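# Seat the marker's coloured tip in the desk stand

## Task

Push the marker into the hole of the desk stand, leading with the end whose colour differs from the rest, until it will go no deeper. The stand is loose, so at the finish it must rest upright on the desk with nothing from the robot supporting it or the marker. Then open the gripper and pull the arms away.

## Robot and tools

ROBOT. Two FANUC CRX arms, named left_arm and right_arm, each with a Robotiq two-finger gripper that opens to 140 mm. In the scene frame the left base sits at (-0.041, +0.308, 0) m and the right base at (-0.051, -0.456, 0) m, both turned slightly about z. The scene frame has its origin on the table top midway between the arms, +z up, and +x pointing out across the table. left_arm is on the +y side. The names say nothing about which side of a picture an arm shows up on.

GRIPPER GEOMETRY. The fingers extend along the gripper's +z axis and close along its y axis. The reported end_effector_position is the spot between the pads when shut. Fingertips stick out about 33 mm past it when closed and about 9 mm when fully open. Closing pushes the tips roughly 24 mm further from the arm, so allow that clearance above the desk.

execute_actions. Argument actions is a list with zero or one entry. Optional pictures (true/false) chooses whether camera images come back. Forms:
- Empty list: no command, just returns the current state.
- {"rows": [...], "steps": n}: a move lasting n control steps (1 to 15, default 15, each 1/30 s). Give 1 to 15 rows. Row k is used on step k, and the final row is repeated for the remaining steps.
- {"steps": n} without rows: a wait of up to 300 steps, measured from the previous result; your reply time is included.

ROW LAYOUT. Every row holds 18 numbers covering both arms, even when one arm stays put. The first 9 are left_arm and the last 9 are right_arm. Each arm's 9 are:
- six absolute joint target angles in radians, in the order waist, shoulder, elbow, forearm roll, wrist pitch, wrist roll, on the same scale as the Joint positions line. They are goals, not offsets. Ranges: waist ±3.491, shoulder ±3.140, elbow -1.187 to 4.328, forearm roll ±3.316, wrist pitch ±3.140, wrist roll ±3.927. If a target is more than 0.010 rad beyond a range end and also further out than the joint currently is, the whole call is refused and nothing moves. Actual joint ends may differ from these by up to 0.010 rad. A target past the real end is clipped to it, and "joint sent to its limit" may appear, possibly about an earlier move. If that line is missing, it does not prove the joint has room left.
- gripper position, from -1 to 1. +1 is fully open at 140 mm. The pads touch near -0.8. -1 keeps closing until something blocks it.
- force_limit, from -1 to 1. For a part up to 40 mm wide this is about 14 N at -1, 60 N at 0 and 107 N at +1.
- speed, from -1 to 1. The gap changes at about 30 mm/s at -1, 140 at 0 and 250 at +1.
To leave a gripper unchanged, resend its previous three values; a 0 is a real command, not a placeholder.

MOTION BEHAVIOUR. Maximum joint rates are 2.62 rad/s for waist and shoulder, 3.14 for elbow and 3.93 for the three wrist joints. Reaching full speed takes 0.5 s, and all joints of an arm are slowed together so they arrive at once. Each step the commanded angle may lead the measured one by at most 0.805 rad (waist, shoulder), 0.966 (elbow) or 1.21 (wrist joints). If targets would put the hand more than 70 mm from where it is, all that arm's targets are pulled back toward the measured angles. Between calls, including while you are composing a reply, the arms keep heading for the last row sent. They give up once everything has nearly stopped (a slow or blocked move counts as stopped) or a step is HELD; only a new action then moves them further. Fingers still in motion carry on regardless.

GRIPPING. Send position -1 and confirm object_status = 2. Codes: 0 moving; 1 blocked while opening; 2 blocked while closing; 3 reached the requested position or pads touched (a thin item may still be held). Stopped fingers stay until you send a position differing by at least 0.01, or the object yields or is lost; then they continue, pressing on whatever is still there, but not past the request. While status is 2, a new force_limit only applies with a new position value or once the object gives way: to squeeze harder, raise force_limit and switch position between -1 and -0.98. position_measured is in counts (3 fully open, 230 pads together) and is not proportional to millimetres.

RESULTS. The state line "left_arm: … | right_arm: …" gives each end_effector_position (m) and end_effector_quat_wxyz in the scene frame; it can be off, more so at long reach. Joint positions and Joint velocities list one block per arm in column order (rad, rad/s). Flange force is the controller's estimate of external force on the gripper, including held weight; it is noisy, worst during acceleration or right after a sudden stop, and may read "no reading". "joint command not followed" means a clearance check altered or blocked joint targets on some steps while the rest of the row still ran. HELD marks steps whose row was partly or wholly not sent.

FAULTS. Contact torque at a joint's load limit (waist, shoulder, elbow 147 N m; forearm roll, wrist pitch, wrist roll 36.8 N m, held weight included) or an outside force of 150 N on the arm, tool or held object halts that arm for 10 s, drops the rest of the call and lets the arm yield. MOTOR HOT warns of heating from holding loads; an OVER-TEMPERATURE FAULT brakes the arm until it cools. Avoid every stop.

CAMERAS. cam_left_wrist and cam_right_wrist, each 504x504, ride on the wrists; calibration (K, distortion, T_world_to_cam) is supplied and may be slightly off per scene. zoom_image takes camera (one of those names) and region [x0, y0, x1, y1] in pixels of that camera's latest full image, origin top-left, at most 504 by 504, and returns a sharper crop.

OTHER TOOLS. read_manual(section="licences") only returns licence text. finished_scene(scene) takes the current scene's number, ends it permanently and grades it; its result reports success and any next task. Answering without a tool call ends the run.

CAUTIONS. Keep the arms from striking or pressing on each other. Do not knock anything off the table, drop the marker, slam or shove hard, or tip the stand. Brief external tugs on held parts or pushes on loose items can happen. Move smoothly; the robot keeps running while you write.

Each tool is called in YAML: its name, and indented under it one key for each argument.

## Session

execute_actions:
  actions: []

Scene clock: 0.00 s of 4480.00 s.
left_arm: end_effector_position=(+0.4024, +0.7116, +0.2774) position_measured=3 object_status=3 end_effector_quat_wxyz=(+0.139, +0.534, +0.832, +0.058) | right_arm: end_effector_position=(+0.1116, -0.1753, +0.1101) position_measured=3 object_status=3 end_effector_quat_wxyz=(+0.016, +0.226, +0.899, -0.375)
Joint positions: left_arm=[ 1.303  0.237  0.229  0.292 -1.484  2.432] | right_arm=[ 1.333  0.416 -0.04  -0.036 -1.883  2.807]
Joint velocities: left_arm=[-0.     0.001 -0.     0.    -0.    -0.001] | right_arm=[-0.    -0.     0.    -0.001 -0.     0.   ]
Flange force (N, the push that the arm receives, along the gripper's own x y z axes): no reading
camera_calibration (this result's frames):
cam_left_wrist: T_world_to_cam=[[0.917409, 0.221172, 0.330821, -0.628343], [0.0126359, -0.847096, 0.531289, 0.4404], [0.397744, -0.483229, -0.779929, 0.588341], [0, 0, 0, 1]] pos_world=[0.336874, 0.796336, 0.432754]
cam_right_wrist: T_world_to_cam=[[0.523903, 0.56422, -0.638107, 0.112496], [0.812227, -0.105293, 0.57376, -0.177812], [0.256539, -0.818883, -0.513438, 0.064544], [0, 0, 0, 1]] pos_world=[0.0689286, -0.0293408, 0.206945]

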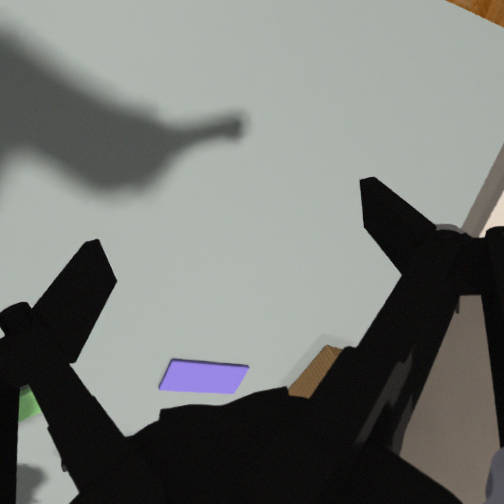

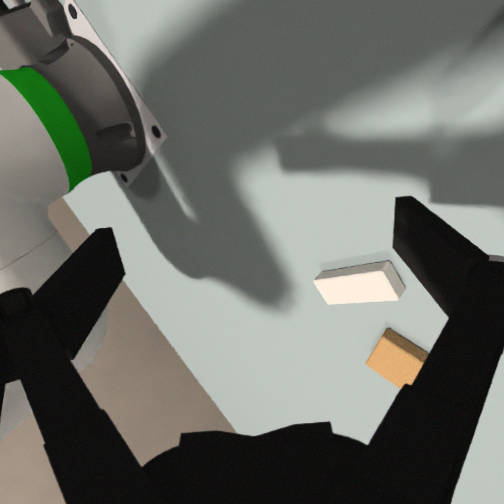

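execute_actions:
  actions:
    - {"rows": [[0.25, 0.1, 0.5, 0.0, -1.5, 1.571, 1, 0, 0, 0.3, 0.1, 0.5, 0.0, -1.5, 1.571, 1, 0, 0]], "steps": 15}
  pictures: false

execute_actions:
  actions:
    - {"steps": 90}

Scene clock: 13.60 s of 4480.00 s.
left_arm: end_effector_position=(+0.4983, +0.5877, +0.3273) position_measured=3 object_status=3 end_effector_quat_wxyz=(+0.082, +0.768, +0.624, +0.117) | right_arm: end_effector_position=(+0.2538, -0.1298, +0.1684) position_measured=3 object_status=3 end_effector_quat_wxyz=(+0.012, +0.572, +0.803, -0.168)
Joint positions: left_arm=[ 0.982  0.19   0.323  0.191 -1.489  2.134] | right_arm=[ 1.011  0.307  0.147 -0.023 -1.75   2.38 ]
Joint velocities: left_arm=[-0.807 -0.098  0.195 -0.208 -0.012 -0.614] | right_arm=[-0.797 -0.231  0.394  0.026  0.277 -0.898]
Flange force (N, the push that the arm receives, along the gripper's own x y z axes): left_arm=[3.8 3.9 -3.6] | right_arm=[0.2 -2.0 -4.0]
Steps of this call (steps 1 to 90: nothing new was sent; then 10.10 s passed at rest; steps 91 to 105: all 15 steps of this action). Readings (joint positions | what the end effector reports):
91: left_arm=[1.303 0.237 0.229 0.292 -1.484 2.432] | right_arm=[1.333 0.416 -0.040 -0.036 -1.883 2.807] | left_arm position_measured=3 object_status=3 | right_arm position_measured=3 object_status=3
92: left_arm=[1.301 0.237 0.230 0.291 -1.484 2.429] | right_arm=[1.330 0.416 -0.038 -0.036 -1.882 2.803] | left_arm position_measured=3 object_status=3 | right_arm position_measured=3 object_status=3
94: left_arm=[1.279 0.233 0.238 0.283 -1.484 2.405] | right_arm=[1.308 0.407 -0.023 -0.035 -1.871 2.769] | left_arm position_measured=3 object_status=3 | right_arm position_measured=3 object_status=3
98: left_arm=[1.175 0.216 0.271 0.247 -1.486 2.299] | right_arm=[1.204 0.367 0.044 -0.030 -1.824 2.618] | left_arm position_measured=3 object_status=3 | right_arm position_measured=3 object_status=3
105: the state above

Scene clock: 16.60 s of 4480.00 s.
left_arm: end_effector_position=(+0.5655, +0.2221, +0.4427) position_measured=3 object_status=3 end_effector_quat_wxyz=(-0.008, +0.972, +0.035, +0.233) | right_arm: end_effector_position=(+0.5526, -0.3522, +0.4427) position_measured=3 object_status=3 end_effector_quat_wxyz=(-0.044, +0.955, +0.185, +0.229)
Joint positions: left_arm=[ 0.25   0.1    0.5    0.    -1.5    1.571] | right_arm=[ 0.3    0.1    0.5   -0.    -1.5    1.571]
Joint velocities: left_arm=[-0.     0.001  0.001 -0.     0.    -0.001] | right_arm=[-0. -0.  0.  0.  0. -0.]
Flange force (N, the push that the arm receives, along the gripper's own x y z axes): left_arm=[3.3 -0.8 -1.5] | right_arm=[2.8 1.4 -2.7]
Steps of this call (steps 1 to 60: the robot went on to your last target; steps 61 to 90: nothing new was sent). Readings (joint positions | what the end effector reports):
1: left_arm=[0.955 0.186 0.329 0.184 -1.490 2.113] | right_arm=[0.984 0.299 0.161 -0.023 -1.741 2.349] | left_arm position_measured=3 object_status=3 | right_arm position_measured=3 object_status=3
2: left_arm=[0.928 0.183 0.336 0.177 -1.490 2.092] | right_arm=[0.958 0.291 0.174 -0.022 -1.731 2.319] | left_arm position_measured=3 object_status=3 | right_arm position_measured=3 object_status=3
4: left_arm=[0.873 0.176 0.349 0.163 -1.491 2.051] | right_arm=[0.906 0.276 0.199 -0.020 -1.713 2.260] | left_arm position_measured=3 object_status=3 | right_arm position_measured=3 object_status=3
8: left_arm=[0.765 0.163 0.376 0.134 -1.493 1.967] | right_arm=[0.805 0.247 0.249 -0.017 -1.678 2.146] | left_arm position_measured=3 object_status=3 | right_arm position_measured=3 object_status=3
90: the state above
All arms were judged still, so your last target was given up. Only a new action makes them travel on or press farther. Fingers that are still opening or closing keep moving.
camera_calibration (this result's frames):
cam_left_wrist: T_world_to_cam=[[-0.146887, -0.988102, -0.0455951, 0.312721], [-0.989077, 0.146146, 0.0192034, 0.508459], [-0.0123114, 0.0479178, -0.998775, 0.626633], [0, 0, 0, 1]] pos_world=[0.556555, 0.204664, 0.63036]
cam_right_wrist: T_world_to_cam=[[0.271093, -0.960952, -0.0554864, -0.461861], [-0.962358, -0.271748, 0.00446878, 0.428584], [-0.0193726, 0.0521863, -0.998449, 0.651229], [0, 0, 0, 1]] pos_world=[0.550275, -0.361345, 0.622677]

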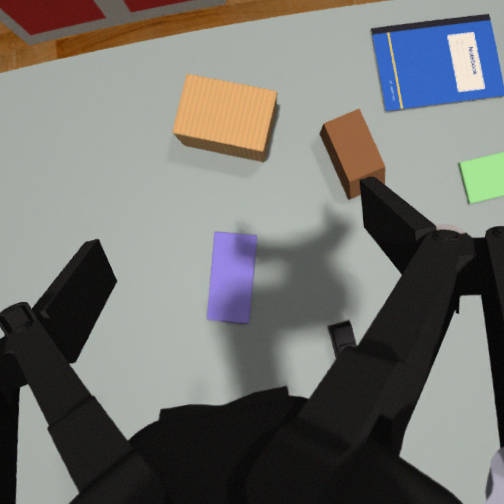

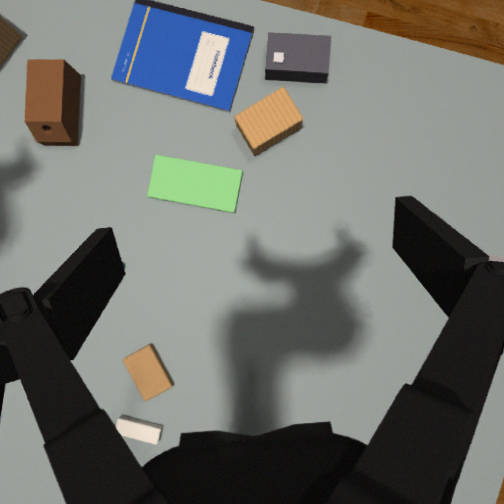

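execute_actions:
  actions:
    - {"rows": [[0.6, 0.1, 0.5, 0.0, -1.5, 1.571, 1, 0, 0, 0.62, 0.1, 0.5, 0.0, -1.5, 1.571, 1, 0, 0]], "steps": 15}
  pictures: false

execute_actions:
  actions:
    - {"steps": 30}

Scene clock: 23.93 s of 4480.00 s.
left_arm: end_effector_position=(+0.5643, +0.4030, +0.4426) position_measured=3 object_status=3 end_effector_quat_wxyz=(-0.043, +0.956, +0.179, +0.229) | right_arm: end_effector_position=(+0.4974, -0.1831, +0.4427) position_measured=3 object_status=3 end_effector_quat_wxyz=(-0.077, +0.918, +0.322, +0.220)
Joint positions: left_arm=[ 0.546  0.1    0.5   -0.    -1.5    1.571] | right_arm=[ 0.591  0.1    0.5   -0.    -1.5    1.571]
Joint velocities: left_arm=[ 0.687  0.    -0.002 -0.002  0.     0.001] | right_arm=[ 0.526 -0.     0.     0.001 -0.    -0.   ]
Flange force (N, the push that the arm receives, along the gripper's own x y z axes): left_arm=[7.2 -4.1 -0.1] | right_arm=[7.6 -18.2 -1.3]
Steps of this call (steps 1 to 90: nothing new was sent; then 3.83 s passed at rest; steps 91 to 105: all 15 steps of this action). Readings (joint positions | what the end effector reports):
91: left_arm=[0.250 0.100 0.500 0.000 -1.500 1.571] | right_arm=[0.300 0.100 0.500 0.000 -1.500 1.571] | left_arm position_measured=3 object_status=3 | right_arm position_measured=3 object_status=3
92: left_arm=[0.252 0.100 0.500 0.000 -1.500 1.571] | right_arm=[0.302 0.100 0.500 -0.000 -1.500 1.571] | left_arm position_measured=3 object_status=3 | right_arm position_measured=3 object_status=3
94: left_arm=[0.274 0.100 0.500 0.000 -1.500 1.571] | right_arm=[0.325 0.100 0.500 -0.000 -1.500 1.571] | left_arm position_measured=3 object_status=3 | right_arm position_measured=3 object_status=3
98: left_arm=[0.371 0.100 0.500 0.000 -1.500 1.571] | right_arm=[0.422 0.100 0.500 -0.000 -1.500 1.571] | left_arm position_measured=3 object_status=3 | right_arm position_measured=3 object_status=3
105: the state above

Scene clock: 24.93 s of 4480.00 s.
left_arm: end_effector_position=(+0.5583, +0.4354, +0.4426) position_measured=3 object_status=3 end_effector_quat_wxyz=(-0.049, +0.951, +0.204, +0.228) | right_arm: end_effector_position=(+0.4894, -0.1675, +0.4427) position_measured=3 object_status=3 end_effector_quat_wxyz=(-0.080, +0.913, +0.335, +0.219)
Joint positions: left_arm=[ 0.6    0.1    0.5   -0.    -1.5    1.571] | right_arm=[ 0.62   0.1    0.5    0.    -1.5    1.571]
Joint velocities: left_arm=[-0.    -0.     0.002 -0.001 -0.    -0.001] | right_arm=[ 0.    -0.001  0.     0.    -0.     0.   ]
Flange force (N, the push that the arm receives, along the gripper's own x y z axes): left_arm=[7.0 1.0 -3.1] | right_arm=[3.3 0.8 -3.0]
Steps of this call (steps 1 to 30: the robot went on to your last target). Readings (joint positions | what the end effector reports):
1: left_arm=[0.568 0.100 0.500 -0.000 -1.500 1.571] | right_arm=[0.606 0.100 0.500 -0.000 -1.500 1.571] | left_arm position_measured=3 object_status=3 | right_arm position_measured=3 object_status=3
2: left_arm=[0.584 0.100 0.500 -0.000 -1.500 1.571] | right_arm=[0.616 0.100 0.500 -0.000 -1.500 1.571] | left_arm position_measured=3 object_status=3 | right_arm position_measured=3 object_status=3
4: left_arm=[0.599 0.100 0.500 -0.000 -1.500 1.571] | right_arm=[0.620 0.100 0.500 -0.000 -1.500 1.571] | left_arm position_measured=3 object_status=3 | right_arm position_measured=3 object_status=3
8: left_arm=[0.600 0.100 0.500 -0.000 -1.500 1.571] | right_arm=[0.620 0.100 0.500 -0.000 -1.500 1.571] | left_arm position_measured=3 object_status=3 | right_arm position_measured=3 object_status=3
30: the state above
All arms were judged still, so your last target was given up. Only a new action makes them travel on or press farther. Fingers that are still opening or closing keep moving.
camera_calibration (this result's frames):
cam_left_wrist: T_world_to_cam=[[0.200824, -0.978566, -0.0455883, 0.324047], [-0.979226, -0.201856, 0.0192341, 0.616167], [-0.0280241, 0.0407786, -0.998775, 0.62819], [0, 0, 0, 1]] pos_world=[0.555895, 0.415861, 0.630342]
cam_right_wrist: T_world_to_cam=[[0.559617, -0.826892, -0.05549, -0.385987], [-0.828022, -0.560679, 0.00443468, 0.303863], [-0.0347791, 0.0434652, -0.998449, 0.646458], [0, 0, 0, 1]] pos_world=[0.490093, -0.176899, 0.62269]

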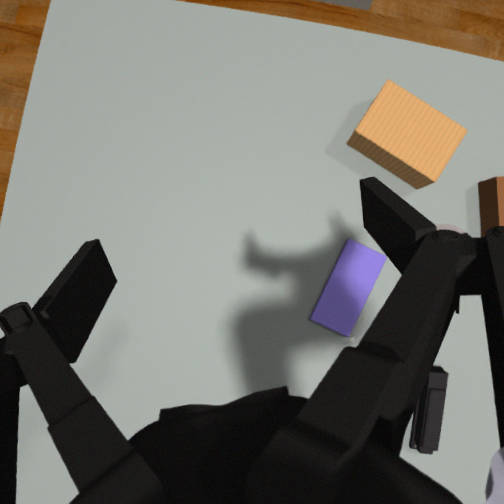

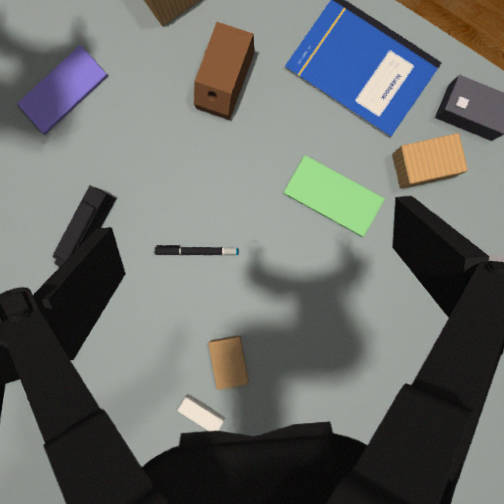

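zoom_image:
  camera: "cam_right_wrist"
  region: [140, 210, 260, 290]

zoom_image:
  camera: "cam_right_wrist"
  region: [170, 10, 290, 130]

Region (140, 210, 260, 290) of cam_right_wrist's 504x504 image, scaled by 4.200, with more detail than that image has.

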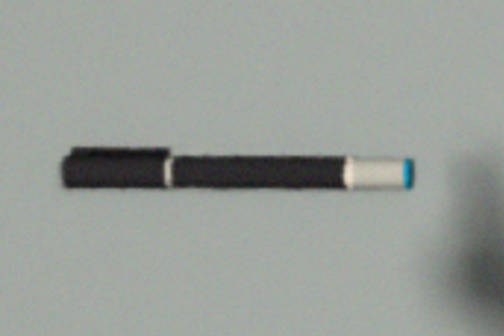

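Region (170, 10, 290, 130) of cam_right_wrist's 504x504 image, scaled by 4.200, with more detail than that image has.

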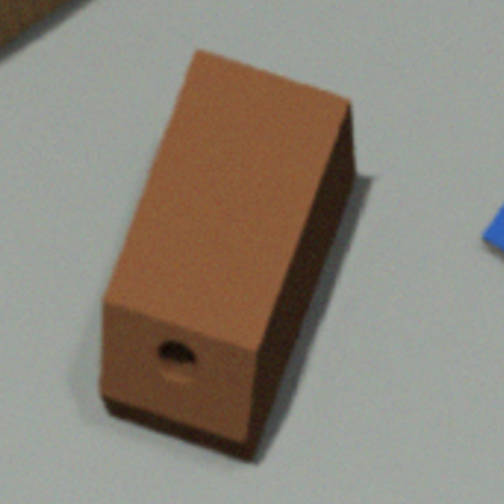

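execute_actions:
  actions:
    - {"rows": [[-0.10883, -0.01381, -0.63497, 0.61265, -0.60741, 0.42891, 0.0, 0, 0, 0.2, 0.1, 0.5, 0.0, -1.5, 1.571, 1, 0, 0]], "steps": 15}
  pictures: false

execute_actions:
  actions:
    - {"steps": 90}

Scene clock: 145.43 s of 4480.00 s.
left_arm: end_effector_position=(+0.5915, +0.2565, +0.3534) position_measured=104 object_status=0 end_effector_quat_wxyz=(+0.025, +0.970, -0.045, +0.238) | right_arm: end_effector_position=(+0.5502, -0.3388, +0.4426) position_measured=3 object_status=3 end_effector_quat_wxyz=(-0.047, +0.952, +0.196, +0.228)
Joint positions: left_arm=[ 0.395  0.067  0.189  0.178 -1.241  1.24 ] | right_arm=[ 0.322  0.1    0.5    0.    -1.5    1.571]
Joint velocities: left_arm=[-0.478 -0.077 -0.781  0.409  0.598 -0.764] | right_arm=[-0.744 -0.     0.     0.    -0.    -0.   ]
Flange force (N, the push that the arm receives, along the gripper's own x y z axes): left_arm=[5.6 -2.0 -1.2] | right_arm=[6.4 3.6 -1.7]
Steps of this call (steps 1 to 90: nothing new was sent; then 117.00 s passed at rest; steps 91 to 105: all 15 steps of this action). Readings (joint positions | what the end effector reports):
91: left_arm=[0.600 0.100 0.500 0.000 -1.500 1.571] | right_arm=[0.620 0.100 0.500 0.000 -1.500 1.571] | left_arm position_measured=3 object_status=0 | right_arm position_measured=3 object_status=3
92: left_arm=[0.598 0.099 0.497 0.002 -1.497 1.567] | right_arm=[0.618 0.100 0.500 0.000 -1.500 1.571] | left_arm position_measured=6 object_status=0 | right_arm position_measured=3 object_status=3
94: left_arm=[0.579 0.096 0.470 0.019 -1.472 1.535] | right_arm=[0.595 0.100 0.500 0.000 -1.500 1.571] | left_arm position_measured=21 object_status=0 | right_arm position_measured=3 object_status=3
98: left_arm=[0.509 0.085 0.371 0.080 -1.384 1.423] | right_arm=[0.498 0.100 0.500 0.000 -1.500 1.571] | left_arm position_measured=51 object_status=0 | right_arm position_measured=3 object_status=3
105: the state above

Scene clock: 148.43 s of 4480.00 s.
left_arm: end_effector_position=(+0.4031, -0.0552, +0.0997) position_measured=129 object_status=3 end_effector_quat_wxyz=(+0.125, +0.851, -0.453, +0.236) | right_arm: end_effector_position=(+0.5599, -0.4130, +0.4427) position_measured=3 object_status=3 end_effector_quat_wxyz=(-0.033, +0.963, +0.137, +0.231)
Joint positions: left_arm=[-0.109 -0.014 -0.635  0.613 -0.607  0.429] | right_arm=[ 0.2    0.1    0.5   -0.    -1.5    1.571]
Joint velocities: left_arm=[ 0.     0.     0.001 -0.001  0.     0.001] | right_arm=[-0.     0.001  0.    -0.001  0.    -0.   ]
Flange force (N, the push that the arm receives, along the gripper's own x y z axes): left_arm=[3.1 -1.3 -1.4] | right_arm=[3.6 0.9 -3.1]
Steps of this call (steps 1 to 45: the robot went on to your last target; steps 46 to 90: nothing new was sent). Readings (joint positions | what the end effector reports):
1: left_arm=[0.379 0.065 0.162 0.191 -1.221 1.214] | right_arm=[0.297 0.100 0.500 0.000 -1.500 1.571] | left_arm position_measured=112 object_status=0 | right_arm position_measured=3 object_status=3
2: left_arm=[0.363 0.062 0.136 0.205 -1.201 1.188] | right_arm=[0.272 0.100 0.500 0.000 -1.500 1.571] | left_arm position_measured=120 object_status=0 | right_arm position_measured=3 object_status=3
4: left_arm=[0.330 0.057 0.083 0.234 -1.160 1.136] | right_arm=[0.228 0.100 0.500 0.000 -1.500 1.571] | left_arm position_measured=129 object_status=0 | right_arm position_measured=3 object_status=3
8: left_arm=[0.264 0.046 -0.025 0.291 -1.077 1.029] | right_arm=[0.200 0.100 0.500 0.000 -1.500 1.571] | left_arm position_measured=129 object_status=0 | right_arm position_measured=3 object_status=3
90: the state above
All arms were judged still, so your last target was given up. Only a new action makes them travel on or press farther. Fingers that are still opening or closing keep moving.
camera_calibration (this result's frames):
cam_left_wrist: T_world_to_cam=[[-0.928659, -0.365886, -0.0609896, 0.350223], [-0.363381, 0.93038, -0.0484529, 0.192734], [0.0744717, -0.0228337, -0.996962, 0.256356], [0, 0, 0, 1]] pos_world=[0.376183, -0.0453211, 0.286275]
cam_right_wrist: T_world_to_cam=[[0.173804, -0.983216, -0.0554849, -0.476994], [-0.98468, -0.174315, 0.00448133, 0.471818], [-0.014078, 0.053856, -0.998449, 0.652267], [0, 0, 0, 1]] pos_world=[0.556676, -0.421871, 0.622675]

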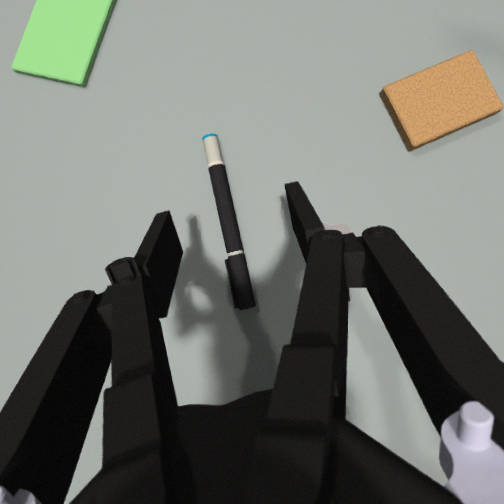

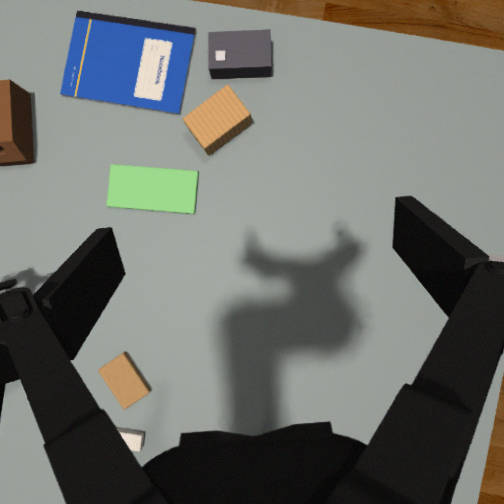

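execute_actions:
  actions:
    - {"rows": [[-0.15262, 0.07359, -0.75467, 0.84218, -0.42665, 0.20549, 0.0, 0, 0, 0.2, 0.1, 0.5, 0.0, -1.5, 1.571, 1, 0, 0]], "steps": 15}
  pictures: false

execute_actions:
  actions:
    - {"steps": 8}

Scene clock: 194.50 s of 4480.00 s.
left_arm: end_effector_position=(+0.4056, -0.0525, +0.0371) position_measured=129 object_status=3 end_effector_quat_wxyz=(+0.125, +0.852, -0.450, +0.236) | right_arm: end_effector_position=(+0.5599, -0.4130, +0.4427) position_measured=3 object_status=3 end_effector_quat_wxyz=(-0.033, +0.963, +0.137, +0.231)
Joint positions: left_arm=[-0.153  0.074 -0.755  0.842 -0.427  0.206] | right_arm=[ 0.2    0.1    0.5   -0.    -1.5    1.571]
Joint velocities: left_arm=[-0.     0.001 -0.001  0.     0.    -0.001] | right_arm=[-0. -0.  0. -0. -0. -0.]
Flange force (N, the push that the arm receives, along the gripper's own x y z axes): left_arm=[3.8 -4.6 -3.5] | right_arm=[1.7 0.7 -2.8]
Steps of this call (steps 1 to 90: nothing new was sent; then 42.57 s passed at rest; steps 91 to 105: all 15 steps of this action). Readings (joint positions | what the end effector reports):
91: left_arm=[-0.109 -0.014 -0.635 0.613 -0.607 0.429] | right_arm=[0.200 0.100 0.500 -0.000 -1.500 1.571] | left_arm position_measured=129 object_status=3 | right_arm position_measured=3 object_status=3
92: left_arm=[-0.110 -0.012 -0.637 0.617 -0.604 0.424] | right_arm=[0.200 0.100 0.500 -0.000 -1.500 1.571] | left_arm position_measured=129 object_status=3 | right_arm position_measured=3 object_status=3
94: left_arm=[-0.116 0.000 -0.655 0.651 -0.577 0.392] | right_arm=[0.200 0.100 0.500 -0.000 -1.500 1.571] | left_arm position_measured=129 object_status=3 | right_arm position_measured=3 object_status=3
98: left_arm=[-0.143 0.055 -0.729 0.792 -0.466 0.254] | right_arm=[0.200 0.100 0.500 -0.000 -1.500 1.571] | left_arm position_measured=129 object_status=3 | right_arm position_measured=3 object_status=3
105: the state above

Scene clock: 194.77 s of 4480.00 s.
left_arm: end_effector_position=(+0.4056, -0.0525, +0.0371) position_measured=129 object_status=3 end_effector_quat_wxyz=(+0.125, +0.852, -0.450, +0.236) | right_arm: end_effector_position=(+0.5599, -0.4130, +0.4427) position_measured=3 object_status=3 end_effector_quat_wxyz=(-0.033, +0.963, +0.137, +0.231)
Joint positions: left_arm=[-0.153  0.074 -0.755  0.842 -0.427  0.205] | right_arm=[ 0.2    0.1    0.5   -0.    -1.5    1.571]
Joint velocities: left_arm=[ 0.    -0.     0.    -0.001 -0.     0.   ] | right_arm=[ 0.    -0.001  0.     0.    -0.     0.   ]
Flange force (N, the push that the arm receives, along the gripper's own x y z axes): left_arm=[4.2 -2.2 -4.6] | right_arm=[4.3 1.4 -3.2]
Steps of this call (steps 1 to 8: the robot went on to your last target). Readings (joint positions | what the end effector reports):
1: left_arm=[-0.153 0.074 -0.755 0.842 -0.427 0.206] | right_arm=[0.200 0.100 0.500 -0.000 -1.500 1.571] | left_arm position_measured=129 object_status=3 | right_arm position_measured=3 object_status=3
2: left_arm=[-0.153 0.074 -0.755 0.842 -0.427 0.205] | right_arm=[0.200 0.100 0.500 -0.000 -1.500 1.571] | left_arm position_measured=129 object_status=3 | right_arm position_measured=3 object_status=3
4: left_arm=[-0.153 0.074 -0.755 0.842 -0.427 0.205] | right_arm=[0.200 0.100 0.500 -0.000 -1.500 1.571] | left_arm position_measured=129 object_status=3 | right_arm position_measured=3 object_status=3
8: the state above
camera_calibration (this result's frames):
cam_left_wrist: T_world_to_cam=[[-0.926245, -0.371999, -0.0607169, 0.348368], [-0.369428, 0.927936, -0.0495777, 0.190426], [0.0747842, -0.0234907, -0.996923, 0.19358], [0, 0, 0, 1]] pos_world=[0.378546, -0.0425634, 0.223577]
cam_right_wrist: T_world_to_cam=[[0.173804, -0.983216, -0.0554864, -0.476993], [-0.98468, -0.174315, 0.00446886, 0.471828], [-0.014066, 0.0538596, -0.998449, 0.652264], [0, 0, 0, 1]] pos_world=[0.556678, -0.421871, 0.622677]

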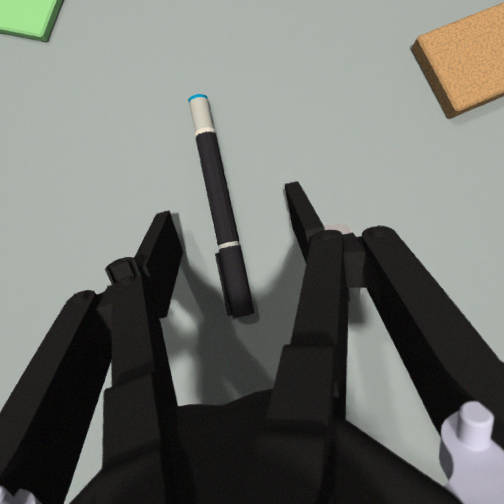

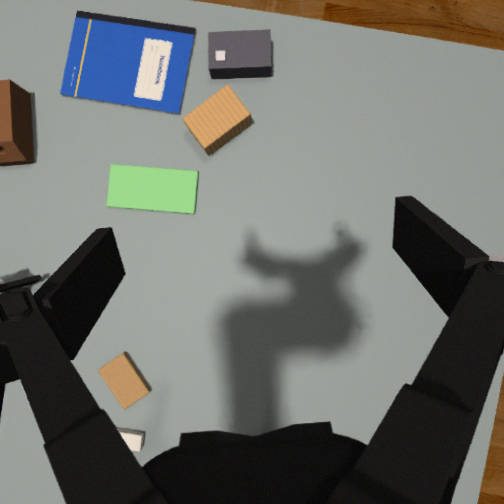

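execute_actions:
  actions:
    - {"rows": [[-0.14823, 0.09057, -0.73631, 0.84175, -0.43314, 0.19661, 0.0, 0.2, -0.4, 0.2, 0.1, 0.5, 0.0, -1.5, 1.571, 1, 0, 0],[-0.14823, 0.09057, -0.73631, 0.84175, -0.43314, 0.19661, 0.0, 0.2, -0.4, 0.2, 0.1, 0.5, 0.0, -1.5, 1.571, 1, 0, 0],[-0.14823, 0.09057, -0.73631, 0.84175, -0.43314, 0.19661, 0.0, 0.2, -0.4, 0.2, 0.1, 0.5, 0.0, -1.5, 1.571, 1, 0, 0],[-0.14823, 0.09057, -0.73631, 0.84175, -0.43314, 0.19661, -1, 0.2, -0.4, 0.2, 0.1, 0.5, 0.0, -1.5, 1.571, 1, 0, 0]], "steps": 15}
  pictures: false

execute_actions:
  actions:
    - {"steps": 20}

Scene clock: 250.27 s of 4480.00 s.
left_arm: end_effector_position=(+0.4123, -0.0539, +0.0370) position_measured=182 object_status=0 end_effector_quat_wxyz=(+0.126, +0.850, -0.453, +0.236) | right_arm: end_effector_position=(+0.5599, -0.4130, +0.4427) position_measured=3 object_status=3 end_effector_quat_wxyz=(-0.033, +0.963, +0.137, +0.231)
Joint positions: left_arm=[-0.148  0.091 -0.736  0.842 -0.433  0.197] | right_arm=[ 0.2    0.1    0.5   -0.    -1.5    1.571]
Joint velocities: left_arm=[-0.001  0.     0.001  0.     0.    -0.   ] | right_arm=[ 0.     0.    -0.    -0.001  0.     0.   ]
Flange force (N, the push that the arm receives, along the gripper's own x y z axes): left_arm=[4.5 -3.0 -2.7] | right_arm=[4.5 1.2 -3.2]
Steps of this call (steps 1 to 15: the robot went on to your last target; steps 16 to 90: nothing new was sent; then 52.00 s passed at rest; steps 91 to 105: all 15 steps of this action). Readings (joint positions | what the end effector reports):
91: left_arm=[-0.153 0.074 -0.755 0.842 -0.427 0.205] | right_arm=[0.200 0.100 0.500 -0.000 -1.500 1.571] | left_arm position_measured=129 object_status=3 | right_arm position_measured=3 object_status=3
92: left_arm=[-0.152 0.076 -0.752 0.842 -0.427 0.204] | right_arm=[0.200 0.100 0.500 -0.000 -1.500 1.571] | left_arm position_measured=129 object_status=3 | right_arm position_measured=3 object_status=3
94: left_arm=[-0.149 0.089 -0.738 0.842 -0.432 0.197] | right_arm=[0.200 0.100 0.500 -0.000 -1.500 1.571] | left_arm position_measured=129 object_status=0 | right_arm position_measured=3 object_status=3
98: left_arm=[-0.149 0.090 -0.736 0.842 -0.433 0.197] | right_arm=[0.200 0.100 0.500 -0.000 -1.500 1.571] | left_arm position_measured=146 object_status=0 | right_arm position_measured=3 object_status=3
105: the state above

Scene clock: 250.93 s of 4480.00 s.
left_arm: end_effector_position=(+0.4124, -0.0539, +0.0370) position_measured=223 object_status=2 end_effector_quat_wxyz=(+0.126, +0.850, -0.453, +0.236) | right_arm: end_effector_position=(+0.5599, -0.4130, +0.4427) position_measured=3 object_status=3 end_effector_quat_wxyz=(-0.033, +0.963, +0.137, +0.231)
Joint positions: left_arm=[-0.148  0.091 -0.736  0.842 -0.433  0.197] | right_arm=[ 0.2    0.1    0.5   -0.    -1.5    1.571]
Joint velocities: left_arm=[-0.001 -0.001  0.    -0.     0.     0.002] | right_arm=[ 0.     0.    -0.     0.001 -0.     0.   ]
Flange force (N, the push that the arm receives, along the gripper's own x y z axes): left_arm=[6.8 -2.5 -14.1] | right_arm=[3.0 0.9 -2.8]
Steps of this call (steps 1 to 15: the robot went on to your last target; steps 16 to 20: nothing new was sent). Readings (joint positions | what the end effector reports):
1: left_arm=[-0.148 0.091 -0.736 0.842 -0.433 0.197] | right_arm=[0.200 0.100 0.500 -0.000 -1.500 1.571] | left_arm position_measured=188 object_status=0 | right_arm position_measured=3 object_status=3
2: left_arm=[-0.148 0.091 -0.736 0.842 -0.433 0.197] | right_arm=[0.200 0.100 0.500 -0.000 -1.500 1.571] | left_arm position_measured=193 object_status=0 | right_arm position_measured=3 object_status=3
4: left_arm=[-0.148 0.091 -0.736 0.842 -0.433 0.197] | right_arm=[0.200 0.100 0.500 -0.000 -1.500 1.571] | left_arm position_measured=203 object_status=0 | right_arm position_measured=3 object_status=3
8: left_arm=[-0.148 0.091 -0.736 0.842 -0.433 0.197] | right_arm=[0.200 0.100 0.500 -0.000 -1.500 1.571] | left_arm position_measured=223 object_status=0 | right_arm position_measured=3 object_status=3
20: the state above
All arms were judged still, so your last target was given up. Only a new action makes them travel on or press farther. Fingers that are still opening or closing keep moving.
camera_calibration (this result's frames):
cam_left_wrist: T_world_to_cam=[[-0.928746, -0.365659, -0.0610261, 0.355529], [-0.363086, 0.930448, -0.0493512, 0.191813], [0.0748273, -0.023677, -0.996915, 0.192985], [0, 0, 0, 1]] pos_world=[0.385401, -0.0439004, 0.223553]
cam_right_wrist: T_world_to_cam=[[0.173804, -0.983216, -0.0554864, -0.476993], [-0.98468, -0.174315, 0.00446887, 0.471828], [-0.014066, 0.0538597, -0.998449, 0.652264], [0, 0, 0, 1]] pos_world=[0.556678, -0.421871, 0.622677]

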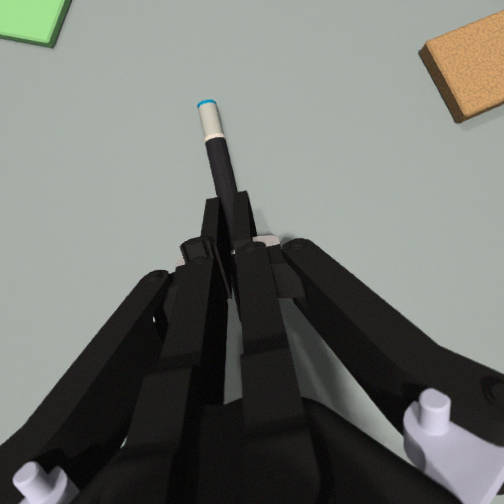

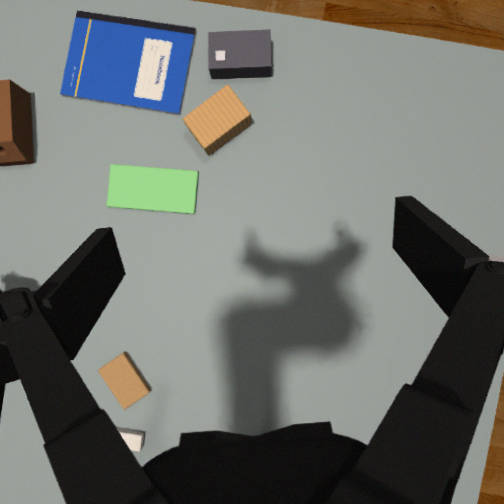

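execute_actions:
  actions: []

Scene clock: 286.77 s of 4480.00 s.
left_arm: end_effector_position=(+0.4123, -0.0539, +0.0370) position_measured=223 object_status=2 end_effector_quat_wxyz=(+0.126, +0.850, -0.453, +0.236) | right_arm: end_effector_position=(+0.5599, -0.4130, +0.4427) position_measured=3 object_status=3 end_effector_quat_wxyz=(-0.033, +0.963, +0.137, +0.231)
Joint positions: left_arm=[-0.148  0.091 -0.736  0.842 -0.433  0.197] | right_arm=[ 0.2    0.1    0.5   -0.    -1.5    1.571]
Joint velocities: left_arm=[ 0.     0.     0.002 -0.001  0.    -0.001] | right_arm=[ 0.     0.     0.     0.001  0.    -0.   ]
Flange force (N, the push that the arm receives, along the gripper's own x y z axes): left_arm=[9.9 -3.0 -13.5] | right_arm=[3.3 0.9 -3.3]
Steps of this call (steps 1 to 90: nothing new was sent; then 32.83 s passed at rest). Readings (joint positions | what the end effector reports):
1: left_arm=[-0.148 0.091 -0.736 0.842 -0.433 0.197] | right_arm=[0.200 0.100 0.500 -0.000 -1.500 1.571] | left_arm position_measured=223 object_status=2 | right_arm position_measured=3 object_status=3
2: left_arm=[-0.148 0.091 -0.736 0.842 -0.433 0.197] | right_arm=[0.200 0.100 0.500 -0.000 -1.500 1.571] | left_arm position_measured=223 object_status=2 | right_arm position_measured=3 object_status=3
4: left_arm=[-0.148 0.091 -0.736 0.842 -0.433 0.197] | right_arm=[0.200 0.100 0.500 -0.000 -1.500 1.571] | left_arm position_measured=223 object_status=2 | right_arm position_measured=3 object_status=3
8: left_arm=[-0.148 0.091 -0.736 0.842 -0.433 0.197] | right_arm=[0.200 0.100 0.500 -0.000 -1.500 1.571] | left_arm position_measured=223 object_status=2 | right_arm position_measured=3 object_status=3
90: the state above
camera_calibration (this result's frames):
cam_left_wrist: T_world_to_cam=[[-0.928754, -0.365659, -0.0609005, 0.355455], [-0.363097, 0.930449, -0.0492454, 0.19175], [0.0746719, -0.0236242, -0.996928, 0.192976], [0, 0, 0, 1]] pos_world=[0.385344, -0.0438796, 0.223474]
cam_right_wrist: T_world_to_cam=[[0.173804, -0.983216, -0.0554864, -0.476993], [-0.98468, -0.174315, 0.00446896, 0.471828], [-0.0140661, 0.0538596, -0.998449, 0.652264], [0, 0, 0, 1]] pos_world=[0.556678, -0.421871, 0.622677]

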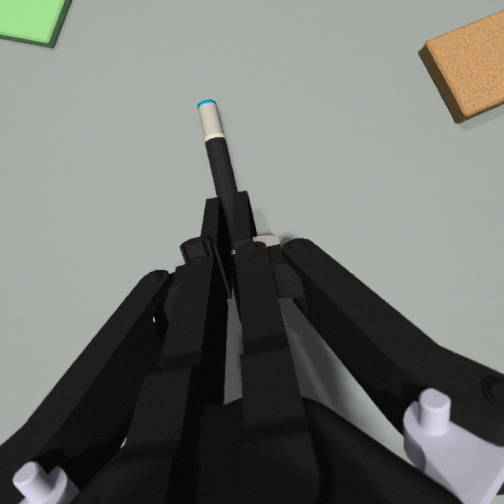

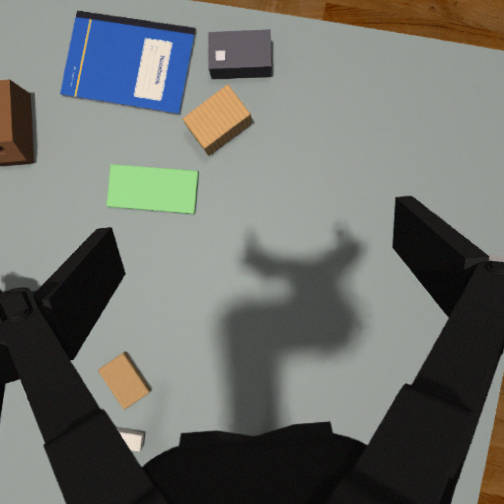

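execute_actions:
  actions:
    - {"rows": [[-0.14823,0.09057,-0.73631,0.84175,-0.43314,0.19661,-0.45,0.2,-0.4, 0.2,0.1,0.5,0,-1.5,1.571,1,0,0]], "steps": 15}
  pictures: false

execute_actions:
  actions:
    - {"rows": [[-0.15023,0.09397,-0.74091,0.85055,-0.42614,0.18801,-0.45,0.2,-0.4, 0.2,0.1,0.5,0,-1.5,1.571,1,0,0]], "steps": 15}

Scene clock: 313.83 s of 4480.00 s.
left_arm: end_effector_position=(+0.4122, -0.0539, +0.0367) position_measured=186 object_status=3 end_effector_quat_wxyz=(+0.126, +0.851, -0.453, +0.236) | right_arm: end_effector_position=(+0.5599, -0.4130, +0.4427) position_measured=3 object_status=3 end_effector_quat_wxyz=(-0.033, +0.963, +0.137, +0.231)
Joint positions: left_arm=[-0.148  0.091 -0.737  0.842 -0.433  0.197] | right_arm=[ 0.2    0.1    0.5   -0.    -1.5    1.571]
Joint velocities: left_arm=[ 0.001 -0.001  0.002 -0.001 -0.    -0.001] | right_arm=[-0.    -0.    -0.    -0.001  0.    -0.   ]
Flange force (N, the push that the arm receives, along the gripper's own x y z axes): left_arm=[4.3 -2.6 -3.0] | right_arm=[3.3 0.9 -3.0]
Steps of this call (steps 1 to 90: nothing new was sent; then 23.57 s passed at rest; steps 91 to 105: all 15 steps of this action). Readings (joint positions | what the end effector reports):
91: left_arm=[-0.148 0.091 -0.736 0.842 -0.433 0.197] | right_arm=[0.200 0.100 0.500 -0.000 -1.500 1.571] | left_arm position_measured=223 object_status=0 | right_arm position_measured=3 object_status=3
92: left_arm=[-0.148 0.091 -0.736 0.842 -0.433 0.197] | right_arm=[0.200 0.100 0.500 -0.000 -1.500 1.571] | left_arm position_measured=223 object_status=0 | right_arm position_measured=3 object_status=3
94: left_arm=[-0.148 0.091 -0.737 0.842 -0.433 0.197] | right_arm=[0.200 0.100 0.500 -0.000 -1.500 1.571] | left_arm position_measured=211 object_status=0 | right_arm position_measured=3 object_status=3
98: left_arm=[-0.148 0.091 -0.737 0.842 -0.433 0.197] | right_arm=[0.200 0.100 0.500 -0.000 -1.500 1.571] | left_arm position_measured=190 object_status=0 | right_arm position_measured=3 object_status=3
105: the state above

Scene clock: 314.33 s of 4480.00 s.
left_arm: end_effector_position=(+0.4122, -0.0532, +0.0342) position_measured=186 object_status=3 end_effector_quat_wxyz=(+0.125, +0.851, -0.453, +0.235) | right_arm: end_effector_position=(+0.5599, -0.4130, +0.4427) position_measured=3 object_status=3 end_effector_quat_wxyz=(-0.033, +0.963, +0.137, +0.231)
Joint positions: left_arm=[-0.15   0.094 -0.741  0.851 -0.426  0.188] | right_arm=[ 0.2    0.1    0.5   -0.    -1.5    1.571]
Joint velocities: left_arm=[ 0.001  0.001 -0.    -0.     0.     0.   ] | right_arm=[ 0.  0. -0.  0.  0. -0.]
Flange force (N, the push that the arm receives, along the gripper's own x y z axes): left_arm=[5.5 -3.1 -2.6] | right_arm=[4.3 1.2 -3.3]
Steps of this call (steps 1 to 15: all 15 steps of this action). Readings (joint positions | what the end effector reports):
1: left_arm=[-0.148 0.091 -0.736 0.842 -0.433 0.197] | right_arm=[0.200 0.100 0.500 -0.000 -1.500 1.571] | left_arm position_measured=186 object_status=3 | right_arm position_measured=3 object_status=3
2: left_arm=[-0.148 0.092 -0.737 0.845 -0.431 0.193] | right_arm=[0.200 0.100 0.500 -0.000 -1.500 1.571] | left_arm position_measured=186 object_status=3 | right_arm position_measured=3 object_status=3
4: left_arm=[-0.149 0.094 -0.741 0.850 -0.426 0.188] | right_arm=[0.200 0.100 0.500 -0.000 -1.500 1.571] | left_arm position_measured=186 object_status=3 | right_arm position_measured=3 object_status=3
8: left_arm=[-0.150 0.094 -0.741 0.851 -0.426 0.188] | right_arm=[0.200 0.100 0.500 -0.000 -1.500 1.571] | left_arm position_measured=186 object_status=3 | right_arm position_measured=3 object_status=3
15: the state above
camera_calibration (this result's frames):
cam_left_wrist: T_world_to_cam=[[-0.928506, -0.366217, -0.0613363, 0.355297], [-0.363761, 0.93027, -0.0477082, 0.191118], [0.0745309, -0.0219855, -0.996976, 0.190395], [0, 0, 0, 1]] pos_world=[0.385226, -0.0434894, 0.22073]
cam_right_wrist: T_world_to_cam=[[0.173804, -0.983216, -0.0554865, -0.476993], [-0.98468, -0.174315, 0.00446896, 0.471828], [-0.0140661, 0.0538597, -0.998449, 0.652264], [0, 0, 0, 1]] pos_world=[0.556678, -0.421871, 0.622677]

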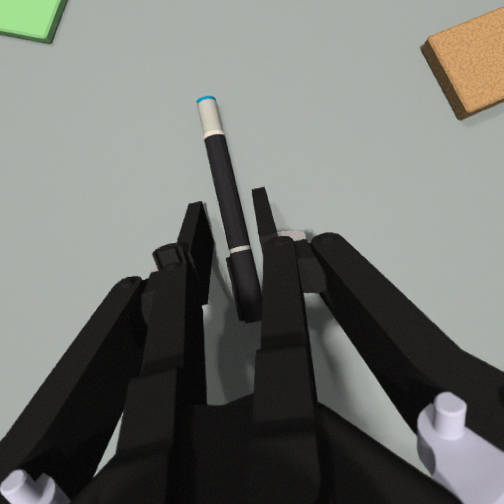

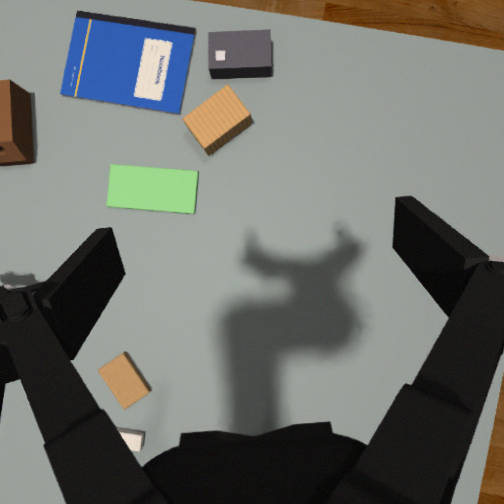

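execute_actions:
  actions:
    - {"rows": [[-0.15023,0.09397,-0.74091,0.85055,-0.42614,0.18801,-1,0.2,-0.5, 0.2,0.1,0.5,0,-1.5,1.571,1,0,0]], "steps": 15}
  pictures: false

execute_actions:
  actions:
    - {"steps": 10}

Scene clock: 318.73 s of 4480.00 s.
left_arm: end_effector_position=(+0.4122, -0.0532, +0.0342) position_measured=221 object_status=2 end_effector_quat_wxyz=(+0.125, +0.851, -0.453, +0.235) | right_arm: end_effector_position=(+0.5599, -0.4130, +0.4427) position_measured=3 object_status=3 end_effector_quat_wxyz=(-0.033, +0.963, +0.137, +0.231)
Joint positions: left_arm=[-0.15   0.094 -0.741  0.851 -0.426  0.188] | right_arm=[ 0.2    0.1    0.5   -0.    -1.5    1.571]
Joint velocities: left_arm=[ 0.     0.001 -0.001  0.001 -0.    -0.001] | right_arm=[ 0.     0.001  0.    -0.     0.    -0.   ]
Flange force (N, the push that the arm receives, along the gripper's own x y z axes): left_arm=[4.8 -1.6 -7.0] | right_arm=[3.0 1.5 -2.5]
Steps of this call (steps 1 to 15: the robot went on to your last target; steps 16 to 90: nothing new was sent; then 0.90 s passed at rest; steps 91 to 105: all 15 steps of this action). Readings (joint positions | what the end effector reports):
91: left_arm=[-0.150 0.094 -0.741 0.851 -0.426 0.188] | right_arm=[0.200 0.100 0.500 -0.000 -1.500 1.571] | left_arm position_measured=186 object_status=0 | right_arm position_measured=3 object_status=3
92: left_arm=[-0.150 0.094 -0.741 0.851 -0.426 0.188] | right_arm=[0.200 0.100 0.500 -0.000 -1.500 1.571] | left_arm position_measured=187 object_status=0 | right_arm position_measured=3 object_status=3
94: left_arm=[-0.150 0.094 -0.741 0.851 -0.426 0.188] | right_arm=[0.200 0.100 0.500 -0.000 -1.500 1.571] | left_arm position_measured=197 object_status=0 | right_arm position_measured=3 object_status=3
98: left_arm=[-0.150 0.094 -0.741 0.851 -0.426 0.188] | right_arm=[0.200 0.100 0.500 -0.000 -1.500 1.571] | left_arm position_measured=215 object_status=0 | right_arm position_measured=3 object_status=3
105: the state above

Scene clock: 319.07 s of 4480.00 s.
left_arm: end_effector_position=(+0.4122, -0.0532, +0.0342) position_measured=221 object_status=2 end_effector_quat_wxyz=(+0.125, +0.851, -0.453, +0.235) | right_arm: end_effector_position=(+0.5599, -0.4130, +0.4427) position_measured=3 object_status=3 end_effector_quat_wxyz=(-0.033, +0.963, +0.137, +0.231)
Joint positions: left_arm=[-0.15   0.094 -0.741  0.851 -0.426  0.188] | right_arm=[ 0.2    0.1    0.5   -0.    -1.5    1.571]
Joint velocities: left_arm=[-0.    -0.001 -0.001  0.001 -0.    -0.   ] | right_arm=[ 0.  0. -0. -0.  0.  0.]
Flange force (N, the push that the arm receives, along the gripper's own x y z axes): left_arm=[3.1 -1.6 -11.1] | right_arm=[3.8 1.4 -3.1]
Steps of this call (steps 1 to 10: the robot went on to your last target). Readings (joint positions | what the end effector reports):
1: left_arm=[-0.150 0.094 -0.741 0.851 -0.426 0.188] | right_arm=[0.200 0.100 0.500 -0.000 -1.500 1.571] | left_arm position_measured=221 object_status=2 | right_arm position_measured=3 object_status=3
2: left_arm=[-0.150 0.094 -0.741 0.851 -0.426 0.188] | right_arm=[0.200 0.100 0.500 -0.000 -1.500 1.571] | left_arm position_measured=221 object_status=2 | right_arm position_measured=3 object_status=3
4: left_arm=[-0.150 0.094 -0.741 0.851 -0.426 0.188] | right_arm=[0.200 0.100 0.500 -0.000 -1.500 1.571] | left_arm position_measured=221 object_status=2 | right_arm position_measured=3 object_status=3
8: left_arm=[-0.150 0.094 -0.741 0.851 -0.426 0.188] | right_arm=[0.200 0.100 0.500 -0.000 -1.500 1.571] | left_arm position_measured=221 object_status=2 | right_arm position_measured=3 object_status=3
10: the state above
camera_calibration (this result's frames):
cam_left_wrist: T_world_to_cam=[[-0.928506, -0.366222, -0.0612969, 0.355277], [-0.363766, 0.930267, -0.0477247, 0.191136], [0.0745004, -0.022015, -0.996978, 0.190402], [0, 0, 0, 1]] pos_world=[0.385221, -0.0435052, 0.220726]
cam_right_wrist: T_world_to_cam=[[0.173804, -0.983216, -0.0554864, -0.476993], [-0.98468, -0.174315, 0.0044689, 0.471828], [-0.014066, 0.0538596, -0.998449, 0.652264], [0, 0, 0, 1]] pos_world=[0.556678, -0.421871, 0.622677]

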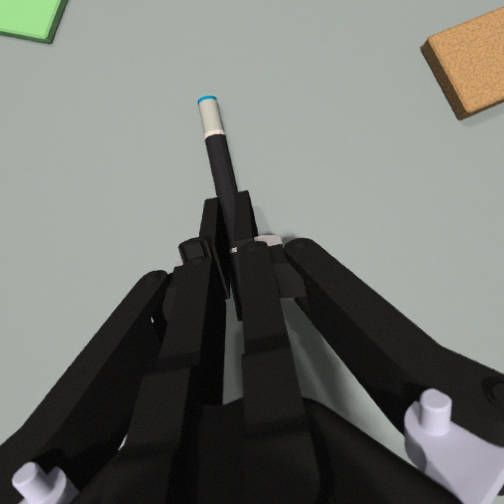

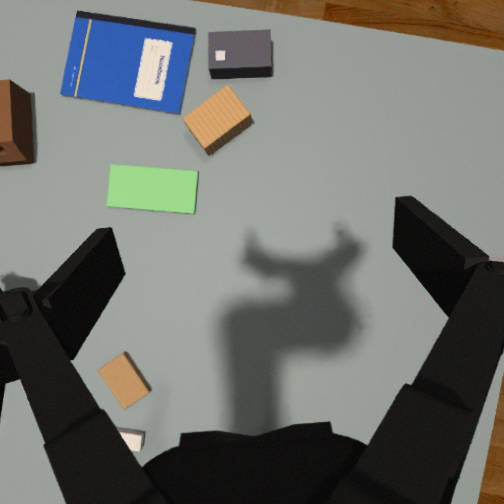

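execute_actions:
  actions:
    - {"rows": [[-0.15023,0.09397,-0.74091,0.85055,-0.42614,0.18801,-0.6,0.2,-0.4, 0.2,0.1,0.5,0,-1.5,1.571,1,0,0],[-0.15023,0.09397,-0.74091,0.85055,-0.42614,0.18801,-0.6,0.2,-0.4, 0.2,0.1,0.5,0,-1.5,1.571,1,0,0],[-0.15023,0.09397,-0.74091,0.85055,-0.42614,0.18801,-0.6,0.2,-0.4, 0.2,0.1,0.5,0,-1.5,1.571,1,0,0],[-0.15023,0.09397,-0.74091,0.85055,-0.42614,0.18801,-0.6,0.2,-0.4, 0.2,0.1,0.5,0,-1.5,1.571,1,0,0],[-0.15023,0.09397,-0.74091,0.85055,-0.42614,0.18801,-0.6,0.2,-0.4, 0.2,0.1,0.5,0,-1.5,1.571,1,0,0],[-0.15023,0.09397,-0.74091,0.85055,-0.42614,0.18801,-0.6,0.2,-0.4, 0.2,0.1,0.5,0,-1.5,1.571,1,0,0],[-0.15023,0.09397,-0.74091,0.85055,-0.42614,0.18801,-0.6,0.2,-0.4, 0.2,0.1,0.5,0,-1.5,1.571,1,0,0],[-0.15173,0.09652,-0.74436,0.85715,-0.42089,0.18156,-0.6,0.2,-0.4, 0.2,0.1,0.5,0,-1.5,1.571,1,0,0]], "steps": 15}
  pictures: false

execute_actions:
  actions:
    - {"steps": 8}
  pictures: false

Scene clock: 341.10 s of 4480.00 s.
left_arm: end_effector_position=(+0.4121, -0.0527, +0.0323) position_measured=205 object_status=3 end_effector_quat_wxyz=(+0.124, +0.851, -0.453, +0.235) | right_arm: end_effector_position=(+0.5599, -0.4130, +0.4427) position_measured=3 object_status=3 end_effector_quat_wxyz=(-0.033, +0.963, +0.137, +0.231)
Joint positions: left_arm=[-0.152  0.096 -0.744  0.857 -0.421  0.182] | right_arm=[ 0.2    0.1    0.5   -0.    -1.5    1.571]
Joint velocities: left_arm=[-0.    -0.001 -0.001  0.001  0.    -0.001] | right_arm=[-0.    -0.001  0.    -0.     0.     0.   ]
Flange force (N, the push that the arm receives, along the gripper's own x y z axes): left_arm=[11.8 4.3 -31.9] | right_arm=[1.7 1.0 -2.8]
Steps of this call (steps 1 to 15: the robot went on to your last target; steps 16 to 90: nothing new was sent; then 18.53 s passed at rest; steps 91 to 105: all 15 steps of this action). Readings (joint positions | what the end effector reports):
91: left_arm=[-0.150 0.094 -0.741 0.851 -0.426 0.188] | right_arm=[0.200 0.100 0.500 -0.000 -1.500 1.571] | left_arm position_measured=221 object_status=0 | right_arm position_measured=3 object_status=3
92: left_arm=[-0.150 0.094 -0.741 0.851 -0.426 0.188] | right_arm=[0.200 0.100 0.500 -0.000 -1.500 1.571] | left_arm position_measured=221 object_status=0 | right_arm position_measured=3 object_status=3
94: left_arm=[-0.150 0.094 -0.741 0.850 -0.426 0.188] | right_arm=[0.200 0.100 0.500 -0.000 -1.500 1.571] | left_arm position_measured=209 object_status=0 | right_arm position_measured=3 object_status=3
98: left_arm=[-0.150 0.094 -0.741 0.850 -0.426 0.188] | right_arm=[0.200 0.100 0.500 -0.000 -1.500 1.571] | left_arm position_measured=205 object_status=0 | right_arm position_measured=3 object_status=3
105: the state above

Scene clock: 341.37 s of 4480.00 s.
left_arm: end_effector_position=(+0.4120, -0.0527, +0.0322) position_measured=205 object_status=3 end_effector_quat_wxyz=(+0.124, +0.851, -0.453, +0.235) | right_arm: end_effector_position=(+0.5599, -0.4130, +0.4427) position_measured=3 object_status=3 end_effector_quat_wxyz=(-0.033, +0.963, +0.137, +0.231)
Joint positions: left_arm=[-0.152  0.096 -0.744  0.857 -0.421  0.182] | right_arm=[ 0.2    0.1    0.5   -0.    -1.5    1.571]
Joint velocities: left_arm=[-0.001  0.001 -0.001 -0.    -0.     0.001] | right_arm=[ 0.001 -0.    -0.    -0.001  0.    -0.   ]
Flange force (N, the push that the arm receives, along the gripper's own x y z axes): left_arm=[14.3 5.2 -37.9] | right_arm=[4.9 1.5 -3.1]
Steps of this call (steps 1 to 8: the robot went on to your last target). Readings (joint positions | what the end effector reports):
1: left_arm=[-0.152 0.096 -0.744 0.857 -0.421 0.182] | right_arm=[0.200 0.100 0.500 -0.000 -1.500 1.571] | left_arm position_measured=205 object_status=3 | right_arm position_measured=3 object_status=3
2: left_arm=[-0.152 0.096 -0.744 0.857 -0.421 0.182] | right_arm=[0.200 0.100 0.500 -0.000 -1.500 1.571] | left_arm position_measured=205 object_status=3 | right_arm position_measured=3 object_status=3
4: left_arm=[-0.152 0.096 -0.744 0.857 -0.421 0.182] | right_arm=[0.200 0.100 0.500 -0.000 -1.500 1.571] | left_arm position_measured=205 object_status=3 | right_arm position_measured=3 object_status=3
8: the state above


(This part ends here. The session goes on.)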